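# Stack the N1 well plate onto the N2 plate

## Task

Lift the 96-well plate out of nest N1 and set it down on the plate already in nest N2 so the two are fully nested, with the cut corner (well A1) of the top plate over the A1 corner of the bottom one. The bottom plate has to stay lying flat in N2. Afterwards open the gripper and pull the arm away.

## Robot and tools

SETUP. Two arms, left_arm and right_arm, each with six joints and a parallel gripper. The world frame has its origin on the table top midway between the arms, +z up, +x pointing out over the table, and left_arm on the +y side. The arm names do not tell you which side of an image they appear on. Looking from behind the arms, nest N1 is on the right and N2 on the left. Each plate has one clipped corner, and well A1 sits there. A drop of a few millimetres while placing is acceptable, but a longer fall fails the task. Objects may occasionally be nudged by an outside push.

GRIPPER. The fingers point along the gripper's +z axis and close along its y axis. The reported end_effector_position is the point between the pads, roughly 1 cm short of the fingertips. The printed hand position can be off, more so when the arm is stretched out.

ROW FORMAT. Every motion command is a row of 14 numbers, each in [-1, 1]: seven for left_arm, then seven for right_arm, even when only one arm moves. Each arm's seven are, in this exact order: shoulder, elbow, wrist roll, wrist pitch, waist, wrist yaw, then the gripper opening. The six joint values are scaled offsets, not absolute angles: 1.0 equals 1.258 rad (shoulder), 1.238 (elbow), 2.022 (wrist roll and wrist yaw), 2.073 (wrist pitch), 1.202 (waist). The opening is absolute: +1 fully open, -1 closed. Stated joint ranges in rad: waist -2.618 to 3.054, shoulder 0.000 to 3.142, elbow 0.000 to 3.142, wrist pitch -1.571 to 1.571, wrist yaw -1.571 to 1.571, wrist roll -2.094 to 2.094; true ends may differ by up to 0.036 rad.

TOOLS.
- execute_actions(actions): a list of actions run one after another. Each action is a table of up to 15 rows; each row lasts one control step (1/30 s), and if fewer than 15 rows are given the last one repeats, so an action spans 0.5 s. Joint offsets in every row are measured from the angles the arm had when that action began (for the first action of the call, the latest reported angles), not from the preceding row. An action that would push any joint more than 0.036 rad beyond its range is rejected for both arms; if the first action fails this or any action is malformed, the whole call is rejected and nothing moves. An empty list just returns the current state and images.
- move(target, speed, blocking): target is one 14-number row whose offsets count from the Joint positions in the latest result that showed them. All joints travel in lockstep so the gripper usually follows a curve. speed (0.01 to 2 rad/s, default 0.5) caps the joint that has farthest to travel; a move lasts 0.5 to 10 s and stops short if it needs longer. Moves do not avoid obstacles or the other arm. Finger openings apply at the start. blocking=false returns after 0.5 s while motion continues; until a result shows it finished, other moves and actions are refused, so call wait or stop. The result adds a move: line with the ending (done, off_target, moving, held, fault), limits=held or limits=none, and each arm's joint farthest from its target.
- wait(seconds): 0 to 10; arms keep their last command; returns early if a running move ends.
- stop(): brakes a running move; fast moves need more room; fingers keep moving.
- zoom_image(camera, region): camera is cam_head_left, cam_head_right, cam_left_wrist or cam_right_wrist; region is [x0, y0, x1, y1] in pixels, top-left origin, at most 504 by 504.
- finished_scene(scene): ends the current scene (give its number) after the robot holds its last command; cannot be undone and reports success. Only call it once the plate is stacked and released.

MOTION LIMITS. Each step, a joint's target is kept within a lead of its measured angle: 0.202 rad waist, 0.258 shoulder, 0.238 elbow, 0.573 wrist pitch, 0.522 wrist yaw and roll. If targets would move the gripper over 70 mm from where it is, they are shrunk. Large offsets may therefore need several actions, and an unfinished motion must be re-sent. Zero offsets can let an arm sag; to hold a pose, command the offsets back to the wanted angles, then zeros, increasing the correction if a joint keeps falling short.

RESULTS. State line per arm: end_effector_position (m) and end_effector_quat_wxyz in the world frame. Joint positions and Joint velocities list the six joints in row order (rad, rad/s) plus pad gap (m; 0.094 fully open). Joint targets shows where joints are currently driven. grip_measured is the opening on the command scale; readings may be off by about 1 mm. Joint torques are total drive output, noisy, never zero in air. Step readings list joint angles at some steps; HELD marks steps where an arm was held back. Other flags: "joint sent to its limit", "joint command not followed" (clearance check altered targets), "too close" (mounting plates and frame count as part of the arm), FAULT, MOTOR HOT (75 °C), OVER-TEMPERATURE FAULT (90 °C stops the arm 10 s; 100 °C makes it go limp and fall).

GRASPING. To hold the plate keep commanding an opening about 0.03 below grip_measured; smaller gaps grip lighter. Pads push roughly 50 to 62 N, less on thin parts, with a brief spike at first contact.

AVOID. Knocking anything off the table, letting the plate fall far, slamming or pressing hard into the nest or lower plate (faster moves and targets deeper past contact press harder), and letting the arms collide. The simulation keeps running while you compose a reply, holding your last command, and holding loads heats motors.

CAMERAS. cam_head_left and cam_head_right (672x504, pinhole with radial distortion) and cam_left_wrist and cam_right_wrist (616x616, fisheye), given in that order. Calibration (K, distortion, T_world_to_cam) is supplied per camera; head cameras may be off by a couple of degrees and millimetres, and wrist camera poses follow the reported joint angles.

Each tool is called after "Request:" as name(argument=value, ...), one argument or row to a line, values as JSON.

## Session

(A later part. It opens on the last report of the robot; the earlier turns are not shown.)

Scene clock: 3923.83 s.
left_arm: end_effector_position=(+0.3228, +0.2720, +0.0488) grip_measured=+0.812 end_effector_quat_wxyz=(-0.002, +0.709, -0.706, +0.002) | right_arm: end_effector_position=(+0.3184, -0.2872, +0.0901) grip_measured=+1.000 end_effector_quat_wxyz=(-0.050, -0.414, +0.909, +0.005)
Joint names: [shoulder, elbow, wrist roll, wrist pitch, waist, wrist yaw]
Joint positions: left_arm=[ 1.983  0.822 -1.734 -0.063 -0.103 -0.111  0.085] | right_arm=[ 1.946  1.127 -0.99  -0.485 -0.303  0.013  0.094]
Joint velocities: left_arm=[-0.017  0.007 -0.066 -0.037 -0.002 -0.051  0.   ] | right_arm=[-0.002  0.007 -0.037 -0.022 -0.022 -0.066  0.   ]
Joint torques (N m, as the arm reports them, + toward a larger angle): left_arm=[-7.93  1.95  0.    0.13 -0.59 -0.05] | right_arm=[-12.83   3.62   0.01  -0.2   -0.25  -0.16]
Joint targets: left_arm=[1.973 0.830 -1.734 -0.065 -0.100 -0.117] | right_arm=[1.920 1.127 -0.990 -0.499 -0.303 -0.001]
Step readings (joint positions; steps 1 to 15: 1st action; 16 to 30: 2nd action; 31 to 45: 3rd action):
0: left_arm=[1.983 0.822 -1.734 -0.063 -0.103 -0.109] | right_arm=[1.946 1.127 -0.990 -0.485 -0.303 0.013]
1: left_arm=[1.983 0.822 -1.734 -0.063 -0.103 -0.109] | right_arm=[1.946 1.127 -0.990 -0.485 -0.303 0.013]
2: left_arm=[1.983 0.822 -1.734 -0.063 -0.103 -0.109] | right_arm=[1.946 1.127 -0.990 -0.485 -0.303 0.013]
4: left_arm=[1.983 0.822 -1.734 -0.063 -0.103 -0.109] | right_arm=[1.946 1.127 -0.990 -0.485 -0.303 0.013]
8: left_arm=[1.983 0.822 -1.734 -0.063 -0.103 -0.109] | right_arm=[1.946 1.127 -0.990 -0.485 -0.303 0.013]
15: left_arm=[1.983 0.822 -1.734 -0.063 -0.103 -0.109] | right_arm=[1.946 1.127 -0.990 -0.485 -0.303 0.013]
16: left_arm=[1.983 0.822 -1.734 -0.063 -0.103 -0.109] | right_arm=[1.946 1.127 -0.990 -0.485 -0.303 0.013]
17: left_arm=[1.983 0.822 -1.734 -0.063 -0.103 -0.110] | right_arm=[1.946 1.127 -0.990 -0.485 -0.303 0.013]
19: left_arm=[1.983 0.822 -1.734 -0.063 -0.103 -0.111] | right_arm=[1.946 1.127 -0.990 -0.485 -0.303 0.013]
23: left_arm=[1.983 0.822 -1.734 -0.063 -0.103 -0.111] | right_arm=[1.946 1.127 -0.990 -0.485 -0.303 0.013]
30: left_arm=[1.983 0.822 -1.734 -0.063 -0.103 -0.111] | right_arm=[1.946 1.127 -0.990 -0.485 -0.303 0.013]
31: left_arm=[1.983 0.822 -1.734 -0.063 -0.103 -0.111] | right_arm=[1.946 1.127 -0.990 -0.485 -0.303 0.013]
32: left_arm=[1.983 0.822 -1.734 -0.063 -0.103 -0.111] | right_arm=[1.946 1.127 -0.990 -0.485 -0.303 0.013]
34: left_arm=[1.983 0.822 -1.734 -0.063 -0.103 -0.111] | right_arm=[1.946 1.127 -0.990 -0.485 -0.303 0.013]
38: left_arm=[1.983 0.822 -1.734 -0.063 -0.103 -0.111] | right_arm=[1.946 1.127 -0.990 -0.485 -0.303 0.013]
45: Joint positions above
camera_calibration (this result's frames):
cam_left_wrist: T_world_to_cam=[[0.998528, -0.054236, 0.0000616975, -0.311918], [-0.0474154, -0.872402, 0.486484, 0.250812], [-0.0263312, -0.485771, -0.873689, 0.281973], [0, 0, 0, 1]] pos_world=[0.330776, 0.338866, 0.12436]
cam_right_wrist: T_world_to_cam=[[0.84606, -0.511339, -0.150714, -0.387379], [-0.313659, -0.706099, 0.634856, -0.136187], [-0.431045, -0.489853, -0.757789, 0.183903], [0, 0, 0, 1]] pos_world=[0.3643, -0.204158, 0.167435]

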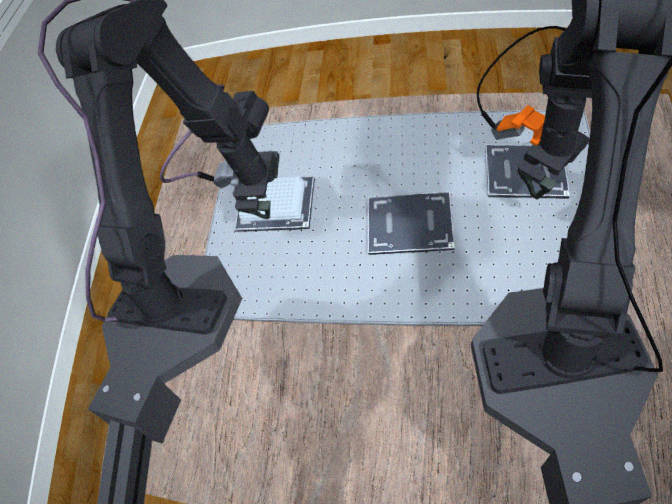

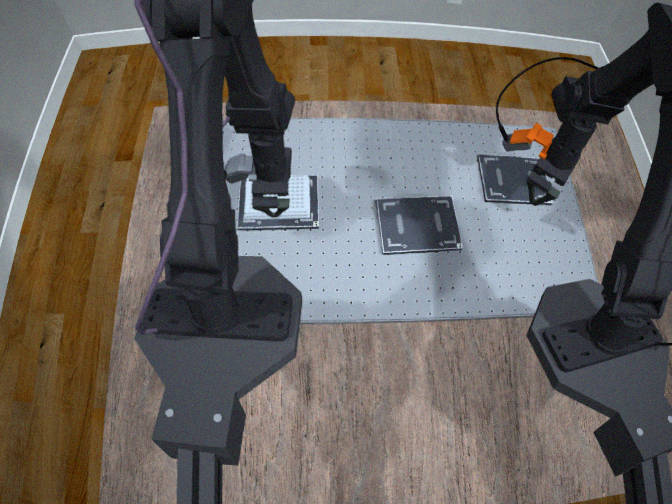

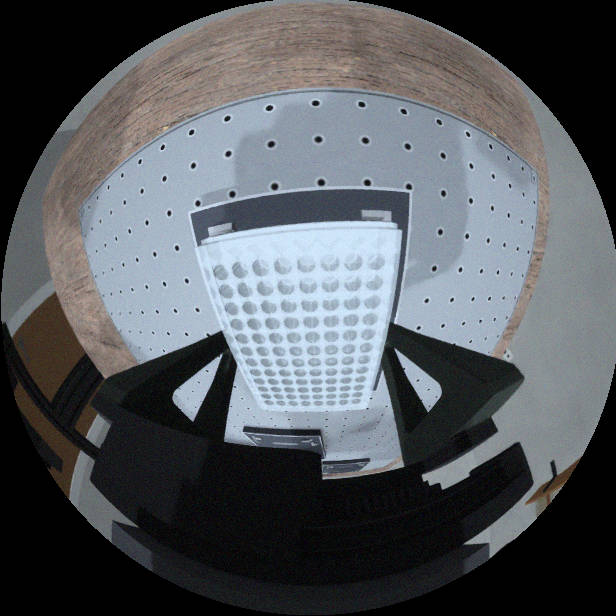

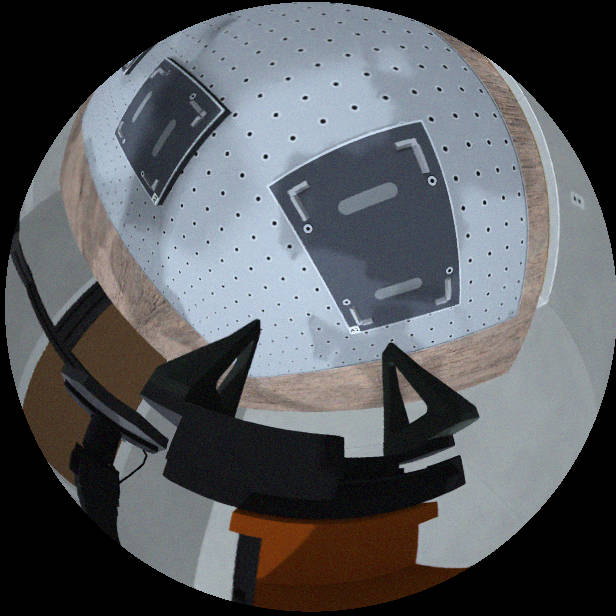

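Request:
execute_actions(
  actions=[
    [[-0.008,0.0065,0,-0.010,0.0025,-0.003,0.803,-0.0207,0,0,-0.0068,0,-0.0069,1.0],[-0.008,0.0065,0,-0.012,0.0025,-0.003,0.803,-0.0207,0,0,-0.0068,0,-0.0069,1.0],[-0.008,0.0065,0,-0.012,0.0025,-0.003,0.803,-0.0207,0,0,-0.0068,0,-0.0069,1.0],[-0.008,0.0065,0,-0.012,0.0025,-0.003,0.803,-0.0207,0,0,-0.0068,0,-0.0069,1.0],[-0.008,0.0065,0,-0.003,0.0025,-0.003,0.803,-0.0207,0,0,-0.0068,0,-0.0069,1.0]],
    [[-0.008,0.0065,0,0.003,0.0025,-0.003,0.803,-0.0207,0,0,-0.0068,0,-0.0069,1.0]],
    [[-0.008,0.0065,0,0.003,0.0025,-0.003,0.803,-0.0207,0,0,-0.0068,0,-0.0069,1.0]],
    [[-0.008,0.0065,0,-0.001,0.0025,-0.003,0.803,-0.0207,0,0,-0.0068,0,-0.0069,1.0]],
  ],
)

Request:
zoom_image(
  camera="cam_left_wrist",
  region=[185,190,425,300],
)

Scene clock: 3935.57 s.
left_arm: end_effector_position=(+0.3220, +0.2721, +0.0488) grip_measured=+0.812 end_effector_quat_wxyz=(-0.001, +0.708, -0.706, +0.000) | right_arm: end_effector_position=(+0.3184, -0.2872, +0.0901) grip_measured=+1.000 end_effector_quat_wxyz=(-0.050, -0.414, +0.909, +0.005)
Joint names: [shoulder, elbow, wrist roll, wrist pitch, waist, wrist yaw]
Joint positions: left_arm=[ 1.983  0.822 -1.734 -0.067 -0.103 -0.111  0.085] | right_arm=[ 1.946  1.127 -0.99  -0.485 -0.303  0.013  0.094]
Joint velocities: left_arm=[-0.017 -0.017  0.007 -0.037  0.027  0.139  0.002] | right_arm=[ 0.002 -0.007 -0.007  0.007 -0.022  0.051  0.   ]
Joint torques (N m, as the arm reports them, + toward a larger angle): left_arm=[-7.92  1.95  0.    0.13 -0.6  -0.05] | right_arm=[-12.81   3.64   0.01  -0.21  -0.28  -0.17]
Joint targets: left_arm=[1.973 0.830 -1.734 -0.069 -0.100 -0.117] | right_arm=[1.920 1.127 -0.990 -0.499 -0.303 -0.001]
Step readings (joint positions; steps 1 to 15: 1st action; 16 to 30: 2nd action; 31 to 45: 3rd action; 46 to 60: 4th action):
0: left_arm=[1.983 0.822 -1.734 -0.063 -0.103 -0.111] | right_arm=[1.946 1.127 -0.990 -0.485 -0.303 0.013]
1: left_arm=[1.983 0.822 -1.734 -0.064 -0.103 -0.111] | right_arm=[1.946 1.127 -0.990 -0.485 -0.303 0.013]
2: left_arm=[1.983 0.822 -1.734 -0.065 -0.103 -0.111] | right_arm=[1.946 1.127 -0.990 -0.485 -0.303 0.013]
4: left_arm=[1.983 0.822 -1.734 -0.067 -0.103 -0.111] | right_arm=[1.946 1.127 -0.990 -0.485 -0.303 0.013]
8: left_arm=[1.983 0.822 -1.734 -0.067 -0.103 -0.111] | right_arm=[1.946 1.127 -0.990 -0.485 -0.303 0.013]
15: left_arm=[1.983 0.822 -1.734 -0.067 -0.103 -0.111] | right_arm=[1.946 1.127 -0.990 -0.485 -0.303 0.013]
16: left_arm=[1.983 0.822 -1.734 -0.067 -0.103 -0.111] | right_arm=[1.946 1.127 -0.990 -0.485 -0.303 0.013]
17: left_arm=[1.983 0.822 -1.734 -0.067 -0.103 -0.111] | right_arm=[1.946 1.127 -0.990 -0.485 -0.303 0.013]
19: left_arm=[1.983 0.822 -1.734 -0.067 -0.103 -0.111] | right_arm=[1.946 1.127 -0.990 -0.485 -0.303 0.013]
23: left_arm=[1.983 0.822 -1.734 -0.067 -0.103 -0.111] | right_arm=[1.946 1.127 -0.990 -0.485 -0.303 0.013]
30: left_arm=[1.983 0.822 -1.734 -0.067 -0.103 -0.111] | right_arm=[1.946 1.127 -0.990 -0.485 -0.303 0.013]
31: left_arm=[1.983 0.822 -1.734 -0.067 -0.103 -0.111] | right_arm=[1.946 1.127 -0.990 -0.485 -0.303 0.013]
32: left_arm=[1.983 0.822 -1.734 -0.067 -0.103 -0.111] | right_arm=[1.946 1.127 -0.990 -0.485 -0.303 0.013]
34: left_arm=[1.983 0.822 -1.734 -0.067 -0.103 -0.111] | right_arm=[1.946 1.127 -0.990 -0.485 -0.303 0.013]
38: left_arm=[1.983 0.822 -1.734 -0.067 -0.103 -0.111] | right_arm=[1.946 1.127 -0.990 -0.485 -0.303 0.013]
45: left_arm=[1.983 0.822 -1.734 -0.067 -0.103 -0.111] | right_arm=[1.946 1.127 -0.990 -0.485 -0.303 0.013]
46: left_arm=[1.983 0.822 -1.734 -0.067 -0.103 -0.111] | right_arm=[1.946 1.127 -0.990 -0.485 -0.303 0.013]
47: left_arm=[1.983 0.822 -1.734 -0.067 -0.103 -0.111] | right_arm=[1.946 1.127 -0.990 -0.485 -0.303 0.013]
49: left_arm=[1.983 0.822 -1.734 -0.067 -0.103 -0.111] | right_arm=[1.946 1.127 -0.990 -0.485 -0.303 0.013]
53: left_arm=[1.983 0.822 -1.734 -0.067 -0.103 -0.111] | right_arm=[1.946 1.127 -0.990 -0.485 -0.303 0.013]
60: Joint positions above
camera_calibration (this result's frames):
cam_left_wrist: T_world_to_cam=[[0.998502, -0.0546102, -0.00333216, -0.310798], [-0.0461045, -0.872648, 0.486169, 0.250551], [-0.0294576, -0.485287, -0.873858, 0.282898], [0, 0, 0, 1]] pos_world=[0.330217, 0.338957, 0.124367]
cam_right_wrist: T_world_to_cam=[[0.84606, -0.511339, -0.150714, -0.387379], [-0.313659, -0.706099, 0.634856, -0.136187], [-0.431045, -0.489853, -0.757789, 0.183903], [0, 0, 0, 1]] pos_world=[0.3643, -0.204158, 0.167435]

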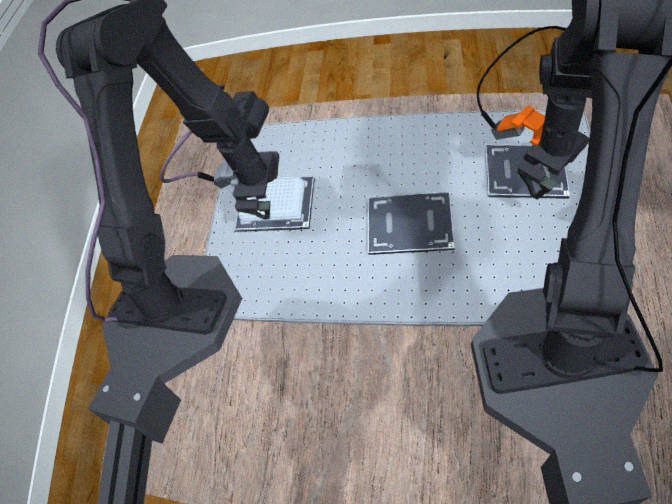

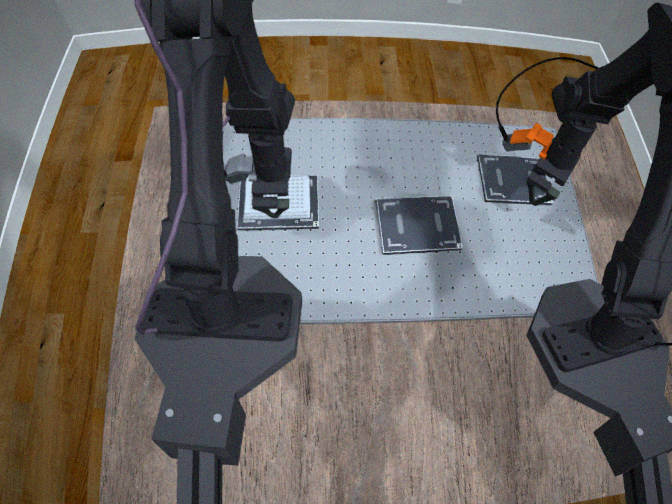

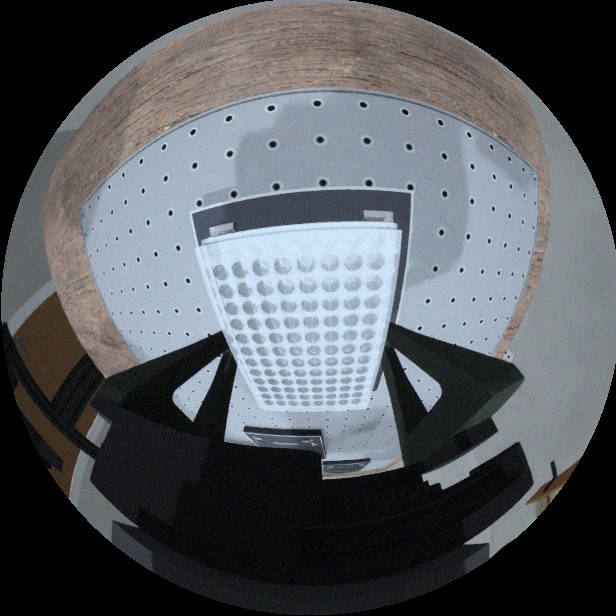

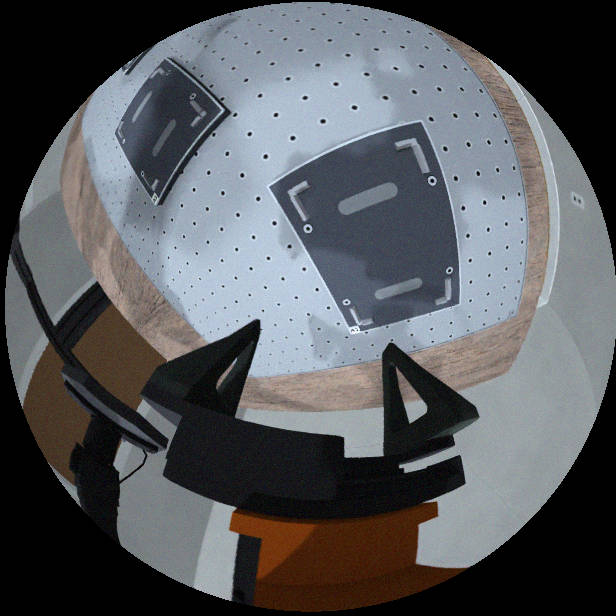

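Region (185, 190, 425, 300) of cam_left_wrist's 616x616 image, scaled by 2.100, with more detail than that image has; it fills the top 231 rows of this view, and the rest is white.

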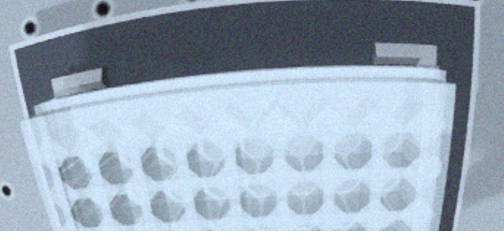

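Request:
execute_actions(
  actions=[
    [[-0.008,0.0065,0,0.0048,0.0025,-0.003,0.806,-0.0207,0,0,-0.0068,0,-0.0069,1.0]],
    [[-0.008,0.0065,0,0.0048,0.0025,-0.003,0.806,-0.0207,0,0,-0.0068,0,-0.0069,1.0]],
    [[-0.008,0.0065,0,0.002,0.0025,-0.003,0.806,-0.0207,0,0,-0.0068,0,-0.0069,1.0]],
  ],
)

Scene clock: 3944.37 s.
left_arm: end_effector_position=(+0.3227, +0.2720, +0.0488) grip_measured=+0.812 end_effector_quat_wxyz=(-0.002, +0.709, -0.706, +0.001) | right_arm: end_effector_position=(+0.3184, -0.2872, +0.0901) grip_measured=+1.000 end_effector_quat_wxyz=(-0.050, -0.414, +0.909, +0.005)
Joint names: [shoulder, elbow, wrist roll, wrist pitch, waist, wrist yaw]
Joint positions: left_arm=[ 1.983  0.822 -1.734 -0.064 -0.103 -0.111  0.085] | right_arm=[ 1.946  1.127 -0.99  -0.485 -0.303  0.013  0.094]
Joint velocities: left_arm=[-0.002  0.007  0.007 -0.037  0.007 -0.037  0.001] | right_arm=[ 0.007 -0.007 -0.051 -0.007  0.002 -0.007  0.   ]
Joint torques (N m, as the arm reports them, + toward a larger angle): left_arm=[-7.92  1.96  0.    0.19 -0.59 -0.05] | right_arm=[-12.82   3.64   0.02  -0.2   -0.27  -0.16]
Joint targets: left_arm=[1.973 0.830 -1.734 -0.059 -0.100 -0.117] | right_arm=[1.920 1.127 -0.990 -0.499 -0.303 -0.001]
Step readings (joint positions; steps 1 to 15: 1st action; 16 to 30: 2nd action; 31 to 45: 3rd action):
0: left_arm=[1.983 0.822 -1.734 -0.067 -0.103 -0.111] | right_arm=[1.946 1.127 -0.990 -0.485 -0.303 0.013]
1: left_arm=[1.983 0.822 -1.734 -0.066 -0.103 -0.111] | right_arm=[1.946 1.127 -0.990 -0.485 -0.303 0.013]
2: left_arm=[1.983 0.822 -1.734 -0.066 -0.103 -0.111] | right_arm=[1.946 1.127 -0.990 -0.485 -0.303 0.013]
4: left_arm=[1.983 0.822 -1.734 -0.064 -0.103 -0.111] | right_arm=[1.946 1.127 -0.990 -0.485 -0.303 0.013]
8: left_arm=[1.983 0.822 -1.734 -0.064 -0.103 -0.111] | right_arm=[1.946 1.127 -0.990 -0.485 -0.303 0.013]
15: left_arm=[1.983 0.822 -1.734 -0.064 -0.103 -0.111] | right_arm=[1.946 1.127 -0.990 -0.485 -0.303 0.013]
16: left_arm=[1.983 0.822 -1.734 -0.064 -0.103 -0.111] | right_arm=[1.946 1.127 -0.990 -0.485 -0.303 0.013]
17: left_arm=[1.983 0.822 -1.734 -0.064 -0.103 -0.111] | right_arm=[1.946 1.127 -0.990 -0.485 -0.303 0.013]
19: left_arm=[1.983 0.822 -1.734 -0.064 -0.103 -0.111] | right_arm=[1.946 1.127 -0.990 -0.485 -0.303 0.013]
23: left_arm=[1.983 0.822 -1.734 -0.064 -0.103 -0.111] | right_arm=[1.946 1.127 -0.990 -0.485 -0.303 0.013]
30: left_arm=[1.983 0.822 -1.734 -0.064 -0.103 -0.111] | right_arm=[1.946 1.127 -0.990 -0.485 -0.303 0.013]
31: left_arm=[1.983 0.822 -1.734 -0.064 -0.103 -0.111] | right_arm=[1.946 1.127 -0.990 -0.485 -0.303 0.013]
32: left_arm=[1.983 0.822 -1.734 -0.064 -0.103 -0.111] | right_arm=[1.946 1.127 -0.990 -0.485 -0.303 0.013]
34: left_arm=[1.983 0.822 -1.734 -0.064 -0.103 -0.111] | right_arm=[1.946 1.127 -0.990 -0.485 -0.303 0.013]
38: left_arm=[1.983 0.822 -1.734 -0.064 -0.103 -0.111] | right_arm=[1.946 1.127 -0.990 -0.485 -0.303 0.013]
45: Joint positions above
camera_calibration (this result's frames):
cam_left_wrist: T_world_to_cam=[[0.998526, -0.0542777, -0.000315392, -0.311794], [-0.0472697, -0.872429, 0.48645, 0.250783], [-0.0266785, -0.485718, -0.873709, 0.282076], [0, 0, 0, 1]] pos_world=[0.330714, 0.338876, 0.124361]
cam_right_wrist: T_world_to_cam=[[0.84606, -0.511339, -0.150714, -0.387379], [-0.313659, -0.706099, 0.634856, -0.136187], [-0.431045, -0.489853, -0.757789, 0.183903], [0, 0, 0, 1]] pos_world=[0.3643, -0.204158, 0.167435]

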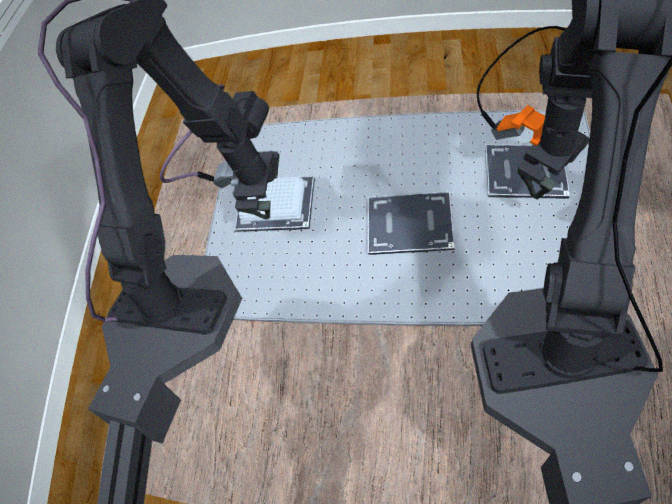

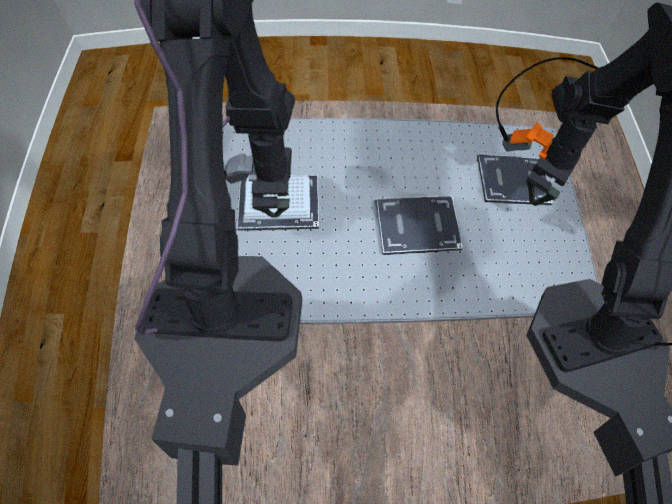

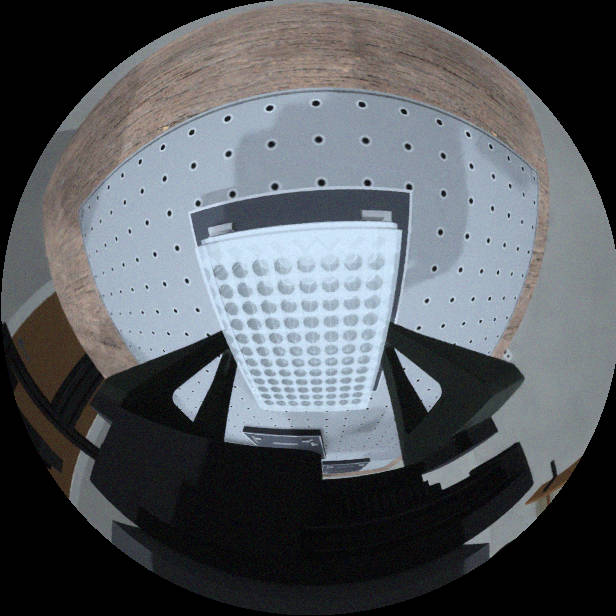

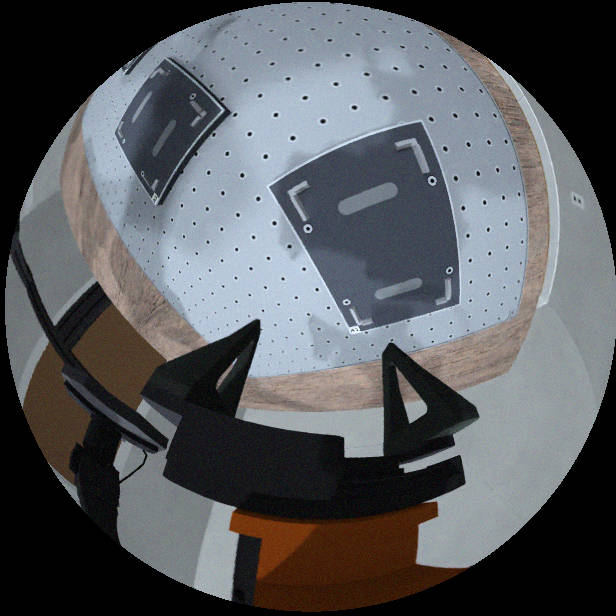

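Request:
execute_actions(
  actions=[
    [[-0.008,0.0065,0,0.010,0.0025,-0.003,0.806,-0.0207,0,0,-0.0068,0,-0.0069,1.0],[-0.008,0.0065,0,0.010,0.0025,-0.003,0.806,-0.0207,0,0,-0.0068,0,-0.0069,1.0],[-0.008,0.0065,0,0.010,0.0025,-0.003,0.806,-0.0207,0,0,-0.0068,0,-0.0069,1.0],[-0.008,0.0065,0,0.001,0.0025,-0.003,0.806,-0.0207,0,0,-0.0068,0,-0.0069,1.0]],
    [[-0.008,0.0065,0,0.001,0.0025,-0.003,0.806,-0.0207,0,0,-0.0068,0,-0.0069,1.0]],
  ],
)

Request:
zoom_image(
  camera="cam_left_wrist",
  region=[185,190,425,300],
)

Scene clock: 3954.87 s.
left_arm: end_effector_position=(+0.3230, +0.2719, +0.0488) grip_measured=+0.812 end_effector_quat_wxyz=(-0.002, +0.709, -0.706, +0.002) | right_arm: end_effector_position=(+0.3184, -0.2872, +0.0901) grip_measured=+1.000 end_effector_quat_wxyz=(-0.050, -0.414, +0.909, +0.005)
Joint names: [shoulder, elbow, wrist roll, wrist pitch, waist, wrist yaw]
Joint positions: left_arm=[ 1.983  0.822 -1.734 -0.062 -0.103 -0.111  0.085] | right_arm=[ 1.946  1.127 -0.99  -0.485 -0.303  0.013  0.094]
Joint velocities: left_arm=[ 0.017  0.007 -0.037  0.037 -0.012 -0.007  0.   ] | right_arm=[-0.002 -0.002 -0.051 -0.007 -0.007 -0.066  0.   ]
Joint torques (N m, as the arm reports them, + toward a larger angle): left_arm=[-7.92  1.96  0.    0.17 -0.6  -0.04] | right_arm=[-12.87   3.64   0.02  -0.2   -0.28  -0.17]
Joint targets: left_arm=[1.973 0.830 -1.734 -0.060 -0.100 -0.117] | right_arm=[1.920 1.127 -0.990 -0.499 -0.303 -0.001]
Step readings (joint positions; steps 1 to 15: 1st action; 16 to 30: 2nd action):
0: left_arm=[1.983 0.822 -1.734 -0.064 -0.103 -0.111] | right_arm=[1.946 1.127 -0.990 -0.485 -0.303 0.013]
1: left_arm=[1.983 0.822 -1.734 -0.063 -0.103 -0.111] | right_arm=[1.946 1.127 -0.990 -0.485 -0.303 0.013]
2: left_arm=[1.983 0.822 -1.734 -0.063 -0.103 -0.111] | right_arm=[1.946 1.127 -0.990 -0.485 -0.303 0.013]
4: left_arm=[1.983 0.822 -1.734 -0.062 -0.103 -0.111] | right_arm=[1.946 1.127 -0.990 -0.485 -0.303 0.013]
8: left_arm=[1.983 0.822 -1.734 -0.062 -0.103 -0.111] | right_arm=[1.946 1.127 -0.990 -0.485 -0.303 0.013]
15: left_arm=[1.983 0.822 -1.734 -0.062 -0.103 -0.111] | right_arm=[1.946 1.127 -0.990 -0.485 -0.303 0.013]
16: left_arm=[1.983 0.822 -1.734 -0.062 -0.103 -0.111] | right_arm=[1.946 1.127 -0.990 -0.485 -0.303 0.013]
17: left_arm=[1.983 0.822 -1.734 -0.062 -0.103 -0.111] | right_arm=[1.946 1.127 -0.990 -0.485 -0.303 0.013]
19: left_arm=[1.983 0.822 -1.734 -0.062 -0.103 -0.111] | right_arm=[1.946 1.127 -0.990 -0.485 -0.303 0.013]
23: left_arm=[1.983 0.822 -1.734 -0.062 -0.103 -0.111] | right_arm=[1.946 1.127 -0.990 -0.485 -0.303 0.013]
30: Joint positions above
camera_calibration (this result's frames):
cam_left_wrist: T_world_to_cam=[[0.998532, -0.0541526, 0.000815872, -0.312167], [-0.0477069, -0.872347, 0.486554, 0.25087], [-0.0256364, -0.485879, -0.87365, 0.281767], [0, 0, 0, 1]] pos_world=[0.330901, 0.338846, 0.124359]
cam_right_wrist: T_world_to_cam=[[0.84606, -0.511339, -0.150714, -0.387379], [-0.313659, -0.706099, 0.634856, -0.136187], [-0.431045, -0.489853, -0.757789, 0.183903], [0, 0, 0, 1]] pos_world=[0.3643, -0.204158, 0.167435]

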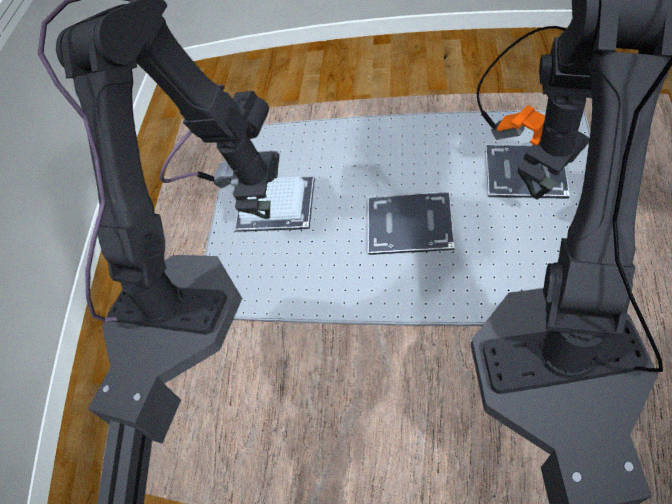

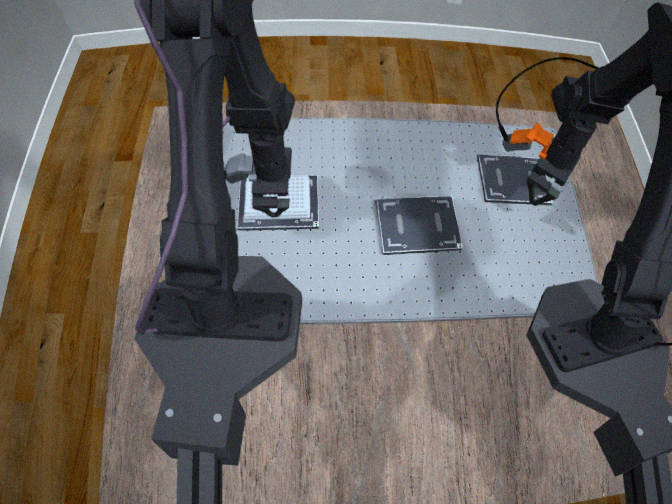

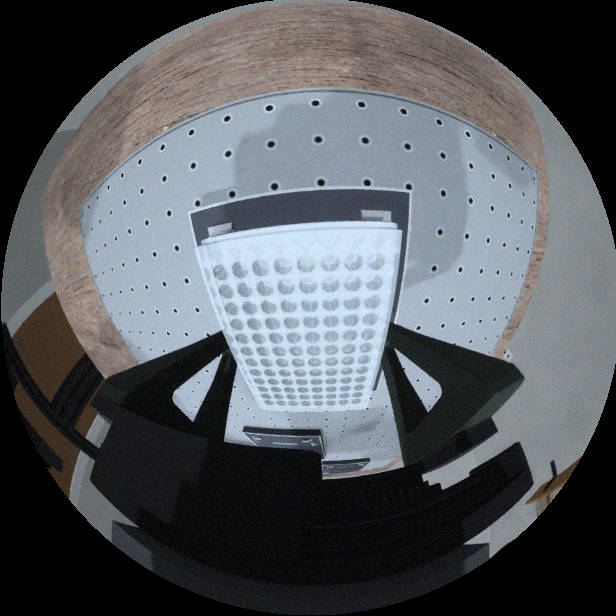

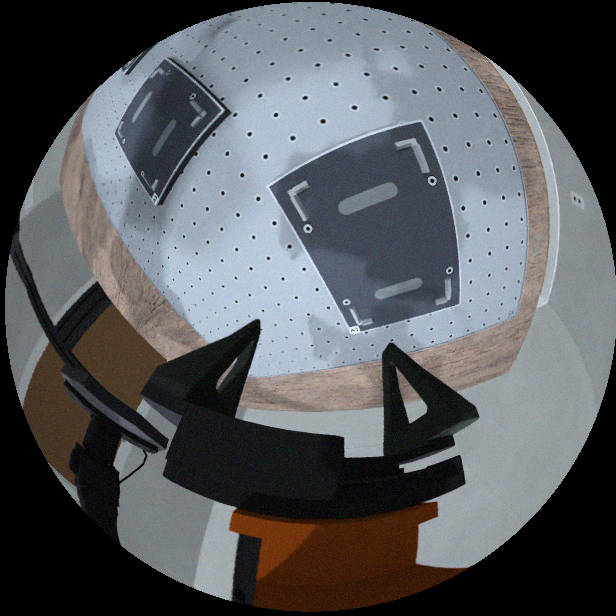

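Region (185, 190, 425, 300) of cam_left_wrist's 616x616 image, scaled by 2.100, with more detail than that image has; it fills the top 231 rows of this view, and the rest is white.

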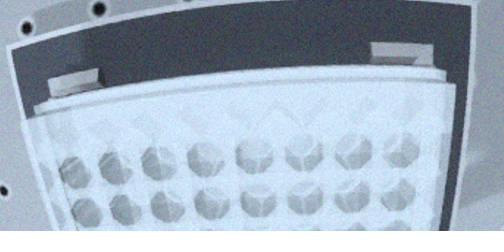

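Request:
execute_actions(
  actions=[
    [[-0.008,0.0065,0,0,0.0025,-0.003,0.784,-0.0207,0,0,-0.0068,0,-0.0069,1.0]],
    [[-0.008,0.0065,0,0,0.0025,-0.003,0.808,-0.0207,0,0,-0.0068,0,-0.0069,1.0]],
    [[-0.008,0.0065,0,0,0.0025,0.006,0.784,-0.0207,0,0,-0.0068,0,-0.0069,1.0],[-0.008,0.0065,0,0,0.0025,-0.003,0.784,-0.0207,0,0,-0.0068,0,-0.0069,1.0],[-0.008,0.0065,0,0,0.0025,-0.003,0.784,-0.0207,0,0,-0.0068,0,-0.0069,1.0],[-0.008,0.0065,0,0,0.0025,-0.003,0.784,-0.0207,0,0,-0.0068,0,-0.0069,1.0],[-0.008,0.0065,0,0,0.0025,-0.003,0.784,-0.0207,0,0,-0.0068,0,-0.0069,1.0],[-0.008,0.0065,0,0,0.0025,-0.003,0.784,-0.0207,0,0,-0.0068,0,-0.0069,1.0],[-0.008,0.0065,0,0,0.0025,-0.003,0.784,-0.0207,0,0,-0.0068,0,-0.0069,1.0],[-0.008,0.0065,0,0,0.0025,0.006,0.784,-0.0207,0,0,-0.0068,0,-0.0069,1.0],[-0.008,0.0065,0,0,0.0025,0.006,0.784,-0.0207,0,0,-0.0068,0,-0.0069,1.0],[-0.008,0.0065,0,0,0.0025,0.0,0.784,-0.0207,0,0,-0.0068,0,-0.0069,1.0]],
    [[-0.008,0.0065,0,0,0.0025,-0.001,0.808,-0.0207,0,0,-0.0068,0,-0.0069,1.0]],
  ],
)

Request:
zoom_image(
  camera="cam_left_wrist",
  region=[320,205,362,240],
)

Scene clock: 3967.33 s.
left_arm: end_effector_position=(+0.3229, +0.2713, +0.0488) grip_measured=+0.812 end_effector_quat_wxyz=(-0.001, +0.709, -0.706, +0.003) | right_arm: end_effector_position=(+0.3184, -0.2872, +0.0901) grip_measured=+1.000 end_effector_quat_wxyz=(-0.050, -0.414, +0.909, +0.005)
Joint names: [shoulder, elbow, wrist roll, wrist pitch, waist, wrist yaw]
Joint positions: left_arm=[ 1.983  0.822 -1.734 -0.062 -0.103 -0.108  0.085] | right_arm=[ 1.946  1.127 -0.99  -0.485 -0.303  0.013  0.094]
Joint velocities: left_arm=[-0.002  0.012  0.007 -0.007 -0.007  0.022  0.001] | right_arm=[ 0.007 -0.017  0.007 -0.007  0.012 -0.037  0.   ]
Joint torques (N m, as the arm reports them, + toward a larger angle): left_arm=[-7.92  1.96  0.    0.15 -0.6  -0.01] | right_arm=[-12.84   3.6    0.01  -0.19  -0.27  -0.17]
Joint targets: left_arm=[1.973 0.830 -1.734 -0.062 -0.100 -0.110] | right_arm=[1.920 1.127 -0.990 -0.499 -0.303 -0.001]
Step readings (joint positions; steps 1 to 15: 1st action; 16 to 30: 2nd action; 31 to 45: 3rd action; 46 to 60: 4th action):
0: left_arm=[1.983 0.822 -1.734 -0.062 -0.103 -0.111] | right_arm=[1.946 1.127 -0.990 -0.485 -0.303 0.013]
1: left_arm=[1.983 0.822 -1.734 -0.062 -0.103 -0.111] | right_arm=[1.946 1.127 -0.990 -0.485 -0.303 0.013]
2: left_arm=[1.983 0.822 -1.734 -0.062 -0.103 -0.111] | right_arm=[1.946 1.127 -0.990 -0.485 -0.303 0.013]
4: left_arm=[1.983 0.822 -1.734 -0.062 -0.103 -0.111] | right_arm=[1.946 1.127 -0.990 -0.485 -0.303 0.013]
8: left_arm=[1.983 0.822 -1.734 -0.062 -0.103 -0.111] | right_arm=[1.946 1.127 -0.990 -0.485 -0.303 0.013]
15: left_arm=[1.983 0.822 -1.734 -0.062 -0.103 -0.111] | right_arm=[1.946 1.127 -0.990 -0.485 -0.303 0.013]
16: left_arm=[1.983 0.822 -1.734 -0.062 -0.103 -0.111] | right_arm=[1.946 1.127 -0.990 -0.485 -0.303 0.013]
17: left_arm=[1.983 0.822 -1.734 -0.062 -0.103 -0.111] | right_arm=[1.946 1.127 -0.990 -0.485 -0.303 0.013]
19: left_arm=[1.983 0.822 -1.734 -0.062 -0.103 -0.111] | right_arm=[1.946 1.127 -0.990 -0.485 -0.303 0.013]
23: left_arm=[1.983 0.822 -1.734 -0.062 -0.103 -0.111] | right_arm=[1.946 1.127 -0.990 -0.485 -0.303 0.013]
30: left_arm=[1.983 0.822 -1.734 -0.062 -0.103 -0.111] | right_arm=[1.946 1.127 -0.990 -0.485 -0.303 0.013]
31: left_arm=[1.983 0.822 -1.734 -0.062 -0.103 -0.110] | right_arm=[1.946 1.127 -0.990 -0.485 -0.303 0.013]
32: left_arm=[1.983 0.822 -1.734 -0.062 -0.103 -0.110] | right_arm=[1.946 1.127 -0.990 -0.485 -0.303 0.013]
34: left_arm=[1.983 0.822 -1.734 -0.062 -0.103 -0.110] | right_arm=[1.946 1.127 -0.990 -0.485 -0.303 0.013]
38: left_arm=[1.983 0.822 -1.734 -0.062 -0.103 -0.109] | right_arm=[1.946 1.127 -0.990 -0.485 -0.303 0.013]
45: left_arm=[1.983 0.822 -1.734 -0.062 -0.103 -0.108] | right_arm=[1.946 1.127 -0.990 -0.485 -0.303 0.013]
46: left_arm=[1.983 0.822 -1.734 -0.062 -0.103 -0.108] | right_arm=[1.946 1.127 -0.990 -0.485 -0.303 0.013]
47: left_arm=[1.983 0.822 -1.734 -0.062 -0.103 -0.108] | right_arm=[1.946 1.127 -0.990 -0.485 -0.303 0.013]
49: left_arm=[1.983 0.822 -1.734 -0.062 -0.103 -0.108] | right_arm=[1.946 1.127 -0.990 -0.485 -0.303 0.013]
53: left_arm=[1.983 0.822 -1.734 -0.062 -0.103 -0.108] | right_arm=[1.946 1.127 -0.990 -0.485 -0.303 0.013]
60: Joint positions above
camera_calibration (this result's frames):
cam_left_wrist: T_world_to_cam=[[0.998532, -0.0541704, 0.000457231, -0.312081], [-0.0474592, -0.870692, 0.489534, 0.249664], [-0.0261201, -0.488837, -0.871984, 0.282349], [0, 0, 0, 1]] pos_world=[0.330846, 0.338497, 0.124127]
cam_right_wrist: T_world_to_cam=[[0.84606, -0.511339, -0.150714, -0.387379], [-0.313659, -0.706099, 0.634856, -0.136187], [-0.431045, -0.489853, -0.757789, 0.183903], [0, 0, 0, 1]] pos_world=[0.3643, -0.204158, 0.167435]

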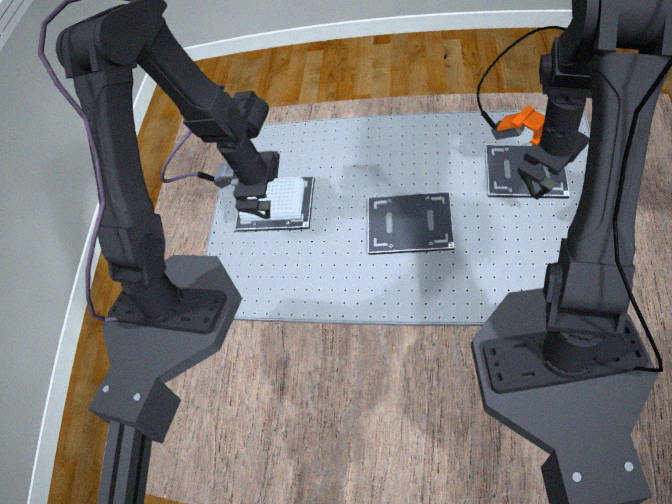

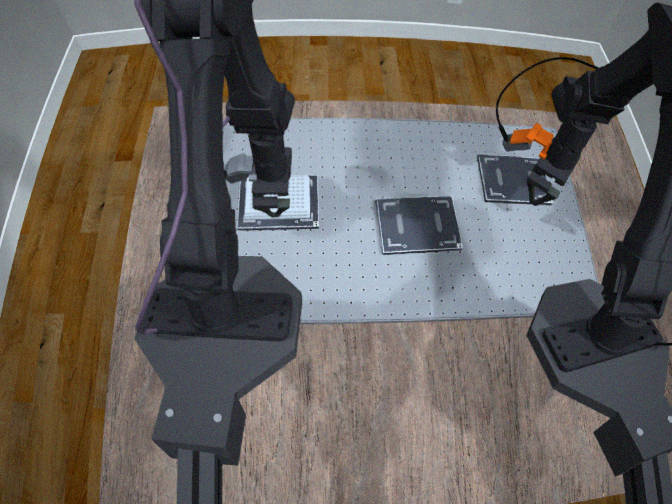

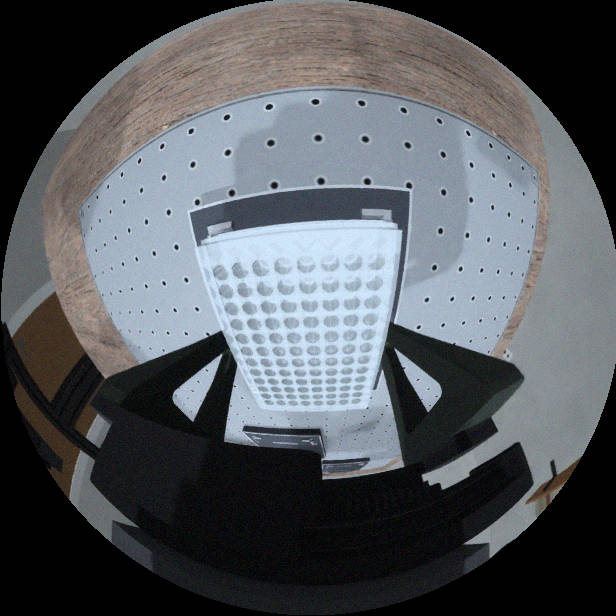

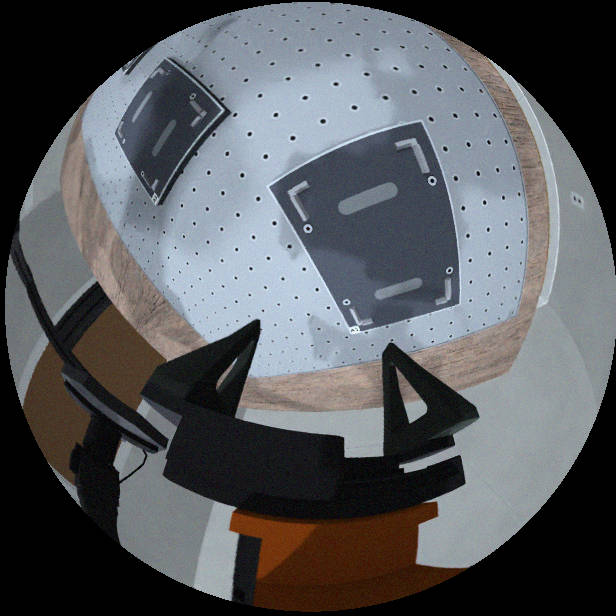

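Region (320, 205, 362, 240) of cam_left_wrist's 616x616 image, scaled by 12.000, with more detail than that image has.

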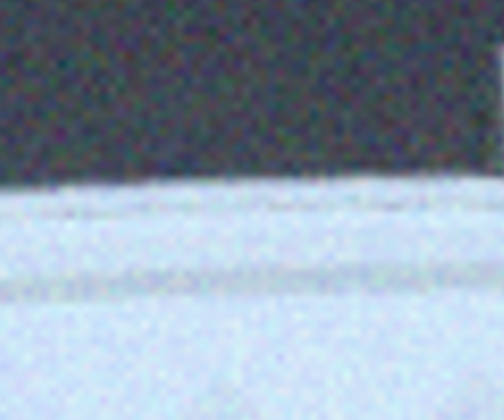

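Request:
execute_actions(
  actions=[
    [[-0.008,0.0065,0,0,0.0025,-0.001,0.784,-0.0207,0,0,-0.0068,0,-0.0069,1.0]],
    [[-0.008,0.0065,0,0,0.0025,-0.0096,0.784,-0.0207,0,0,-0.0068,0,-0.0069,1.0],[-0.008,0.0065,0,0,0.0025,-0.0096,0.784,-0.0207,0,0,-0.0068,0,-0.0069,1.0],[-0.008,0.0065,0,0,0.0025,-0.0096,0.784,-0.0207,0,0,-0.0068,0,-0.0069,1.0],[-0.008,0.0065,0,0,0.0025,-0.0096,0.784,-0.0207,0,0,-0.0068,0,-0.0069,1.0],[-0.008,0.0065,0,0,0.0025,-0.0096,0.784,-0.0207,0,0,-0.0068,0,-0.0069,1.0],[-0.008,0.0065,0,0,0.0025,-0.003,0.784,-0.0207,0,0,-0.0068,0,-0.0069,1.0]],
    [[-0.008,0.0065,0,0,0.0025,-0.003,0.808,-0.0207,0,0,-0.0068,0,-0.0069,1.0]],
    [[-0.008,0.0065,0,-0.011,0.0025,-0.003,0.808,-0.0207,0,0,-0.0068,0,-0.0069,1.0],[-0.008,0.0065,0,-0.011,0.0025,-0.003,0.808,-0.0207,0,0,-0.0068,0,-0.0069,1.0],[-0.008,0.0065,0,-0.011,0.0025,-0.003,0.808,-0.0207,0,0,-0.0068,0,-0.0069,1.0],[-0.008,0.0065,0,-0.001,0.0025,-0.003,0.808,-0.0207,0,0,-0.0068,0,-0.0069,1.0]],
  ],
)

Request:
zoom_image(
  camera="cam_left_wrist",
  region=[320,205,362,240],
)

Scene clock: 3982.63 s.
left_arm: end_effector_position=(+0.3222, +0.2717, +0.0488) grip_measured=+0.812 end_effector_quat_wxyz=(-0.001, +0.708, -0.706, +0.001) | right_arm: end_effector_position=(+0.3184, -0.2872, +0.0901) grip_measured=+1.000 end_effector_quat_wxyz=(-0.050, -0.414, +0.909, +0.005)
Joint names: [shoulder, elbow, wrist roll, wrist pitch, waist, wrist yaw]
Joint positions: left_arm=[ 1.983  0.822 -1.734 -0.065 -0.103 -0.109  0.085] | right_arm=[ 1.946  1.127 -0.99  -0.485 -0.303  0.013  0.094]
Joint velocities: left_arm=[ 0.027  0.007 -0.022 -0.051  0.002 -0.022  0.001] | right_arm=[ 0.002 -0.007  0.037 -0.007 -0.007 -0.022  0.   ]
Joint torques (N m, as the arm reports them, + toward a larger angle): left_arm=[-7.92  1.95  0.    0.16 -0.59 -0.04] | right_arm=[-12.82   3.63   0.03  -0.2   -0.26  -0.15]
Joint targets: left_arm=[1.973 0.830 -1.734 -0.065 -0.100 -0.115] | right_arm=[1.920 1.127 -0.990 -0.499 -0.303 -0.001]
Step readings (joint positions; steps 1 to 15: 1st action; 16 to 30: 2nd action; 31 to 45: 3rd action; 46 to 60: 4th action):
0: left_arm=[1.983 0.822 -1.734 -0.062 -0.103 -0.108] | right_arm=[1.946 1.127 -0.990 -0.485 -0.303 0.013]
1: left_arm=[1.983 0.822 -1.734 -0.062 -0.103 -0.108] | right_arm=[1.946 1.127 -0.990 -0.485 -0.303 0.013]
2: left_arm=[1.983 0.822 -1.734 -0.062 -0.103 -0.108] | right_arm=[1.946 1.127 -0.990 -0.485 -0.303 0.013]
4: left_arm=[1.983 0.822 -1.734 -0.062 -0.103 -0.108] | right_arm=[1.946 1.127 -0.990 -0.485 -0.303 0.013]
8: left_arm=[1.983 0.822 -1.734 -0.062 -0.103 -0.108] | right_arm=[1.946 1.127 -0.990 -0.485 -0.303 0.013]
15: left_arm=[1.983 0.822 -1.734 -0.062 -0.103 -0.108] | right_arm=[1.946 1.127 -0.990 -0.485 -0.303 0.013]
16: left_arm=[1.983 0.822 -1.734 -0.062 -0.103 -0.108] | right_arm=[1.946 1.127 -0.990 -0.485 -0.303 0.013]
17: left_arm=[1.983 0.822 -1.734 -0.062 -0.103 -0.109] | right_arm=[1.946 1.127 -0.990 -0.485 -0.303 0.013]
19: left_arm=[1.983 0.822 -1.734 -0.062 -0.103 -0.109] | right_arm=[1.946 1.127 -0.990 -0.485 -0.303 0.013]
23: left_arm=[1.983 0.822 -1.734 -0.062 -0.103 -0.109] | right_arm=[1.946 1.127 -0.990 -0.485 -0.303 0.013]
30: left_arm=[1.983 0.822 -1.734 -0.062 -0.103 -0.109] | right_arm=[1.946 1.127 -0.990 -0.485 -0.303 0.013]
31: left_arm=[1.983 0.822 -1.734 -0.062 -0.103 -0.109] | right_arm=[1.946 1.127 -0.990 -0.485 -0.303 0.013]
32: left_arm=[1.983 0.822 -1.734 -0.062 -0.103 -0.109] | right_arm=[1.946 1.127 -0.990 -0.485 -0.303 0.013]
34: left_arm=[1.983 0.822 -1.734 -0.062 -0.103 -0.109] | right_arm=[1.946 1.127 -0.990 -0.485 -0.303 0.013]
38: left_arm=[1.983 0.822 -1.734 -0.062 -0.103 -0.109] | right_arm=[1.946 1.127 -0.990 -0.485 -0.303 0.013]
45: left_arm=[1.983 0.822 -1.734 -0.062 -0.103 -0.109] | right_arm=[1.946 1.127 -0.990 -0.485 -0.303 0.013]
46: left_arm=[1.983 0.822 -1.734 -0.063 -0.103 -0.109] | right_arm=[1.946 1.127 -0.990 -0.485 -0.303 0.013]
47: left_arm=[1.983 0.822 -1.734 -0.064 -0.103 -0.109] | right_arm=[1.946 1.127 -0.990 -0.485 -0.303 0.013]
49: left_arm=[1.983 0.822 -1.734 -0.065 -0.103 -0.109] | right_arm=[1.946 1.127 -0.990 -0.485 -0.303 0.013]
53: left_arm=[1.983 0.822 -1.734 -0.065 -0.103 -0.109] | right_arm=[1.946 1.127 -0.990 -0.485 -0.303 0.013]
60: Joint positions above
camera_calibration (this result's frames):
cam_left_wrist: T_world_to_cam=[[0.998511, -0.0544972, -0.00243997, -0.311114], [-0.0463701, -0.871464, 0.488262, 0.249832], [-0.0287353, -0.487422, -0.872694, 0.282977], [0, 0, 0, 1]] pos_world=[0.330367, 0.338694, 0.12421]
cam_right_wrist: T_world_to_cam=[[0.84606, -0.511339, -0.150714, -0.387379], [-0.313659, -0.706099, 0.634856, -0.136187], [-0.431045, -0.489853, -0.757789, 0.183903], [0, 0, 0, 1]] pos_world=[0.3643, -0.204158, 0.167435]

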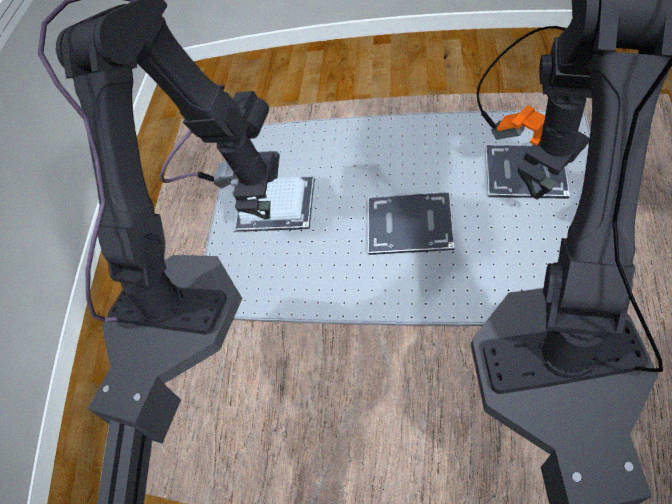

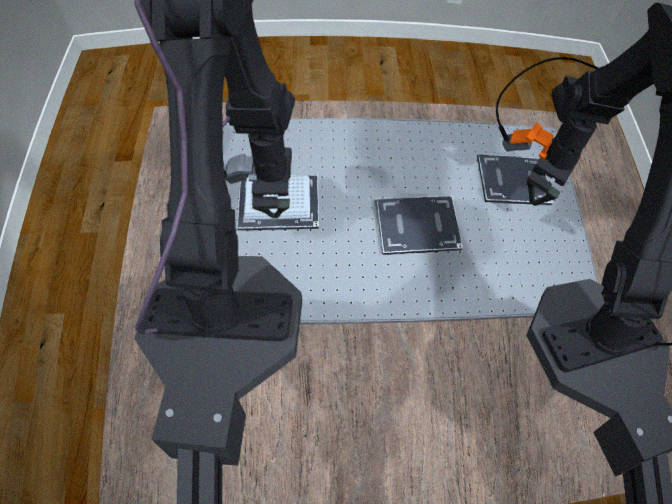

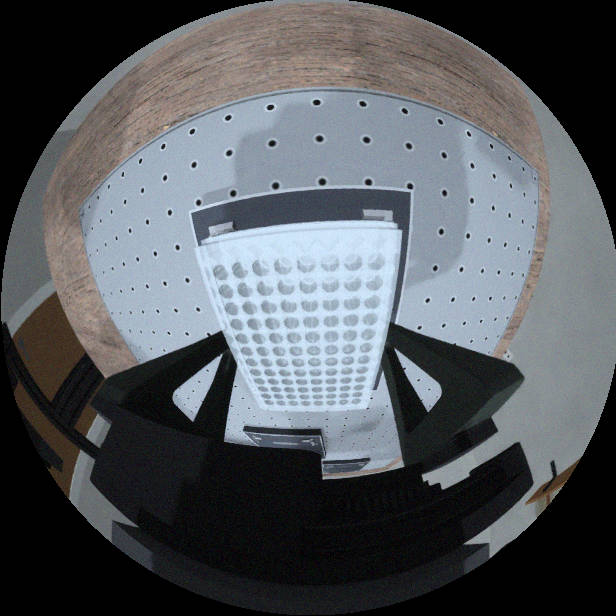

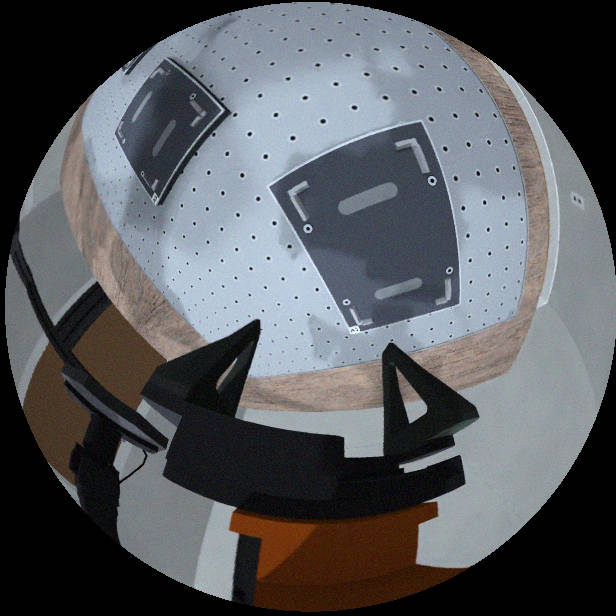

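Region (320, 205, 362, 240) of cam_left_wrist's 616x616 image, scaled by 12.000, with more detail than that image has.

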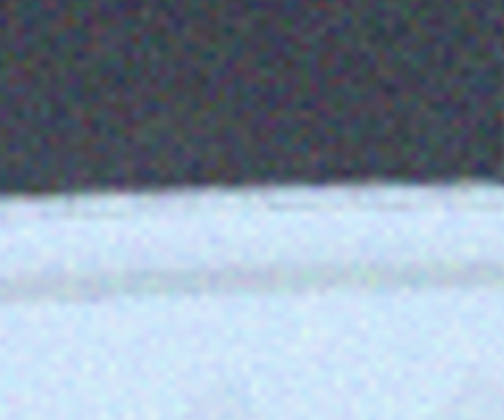

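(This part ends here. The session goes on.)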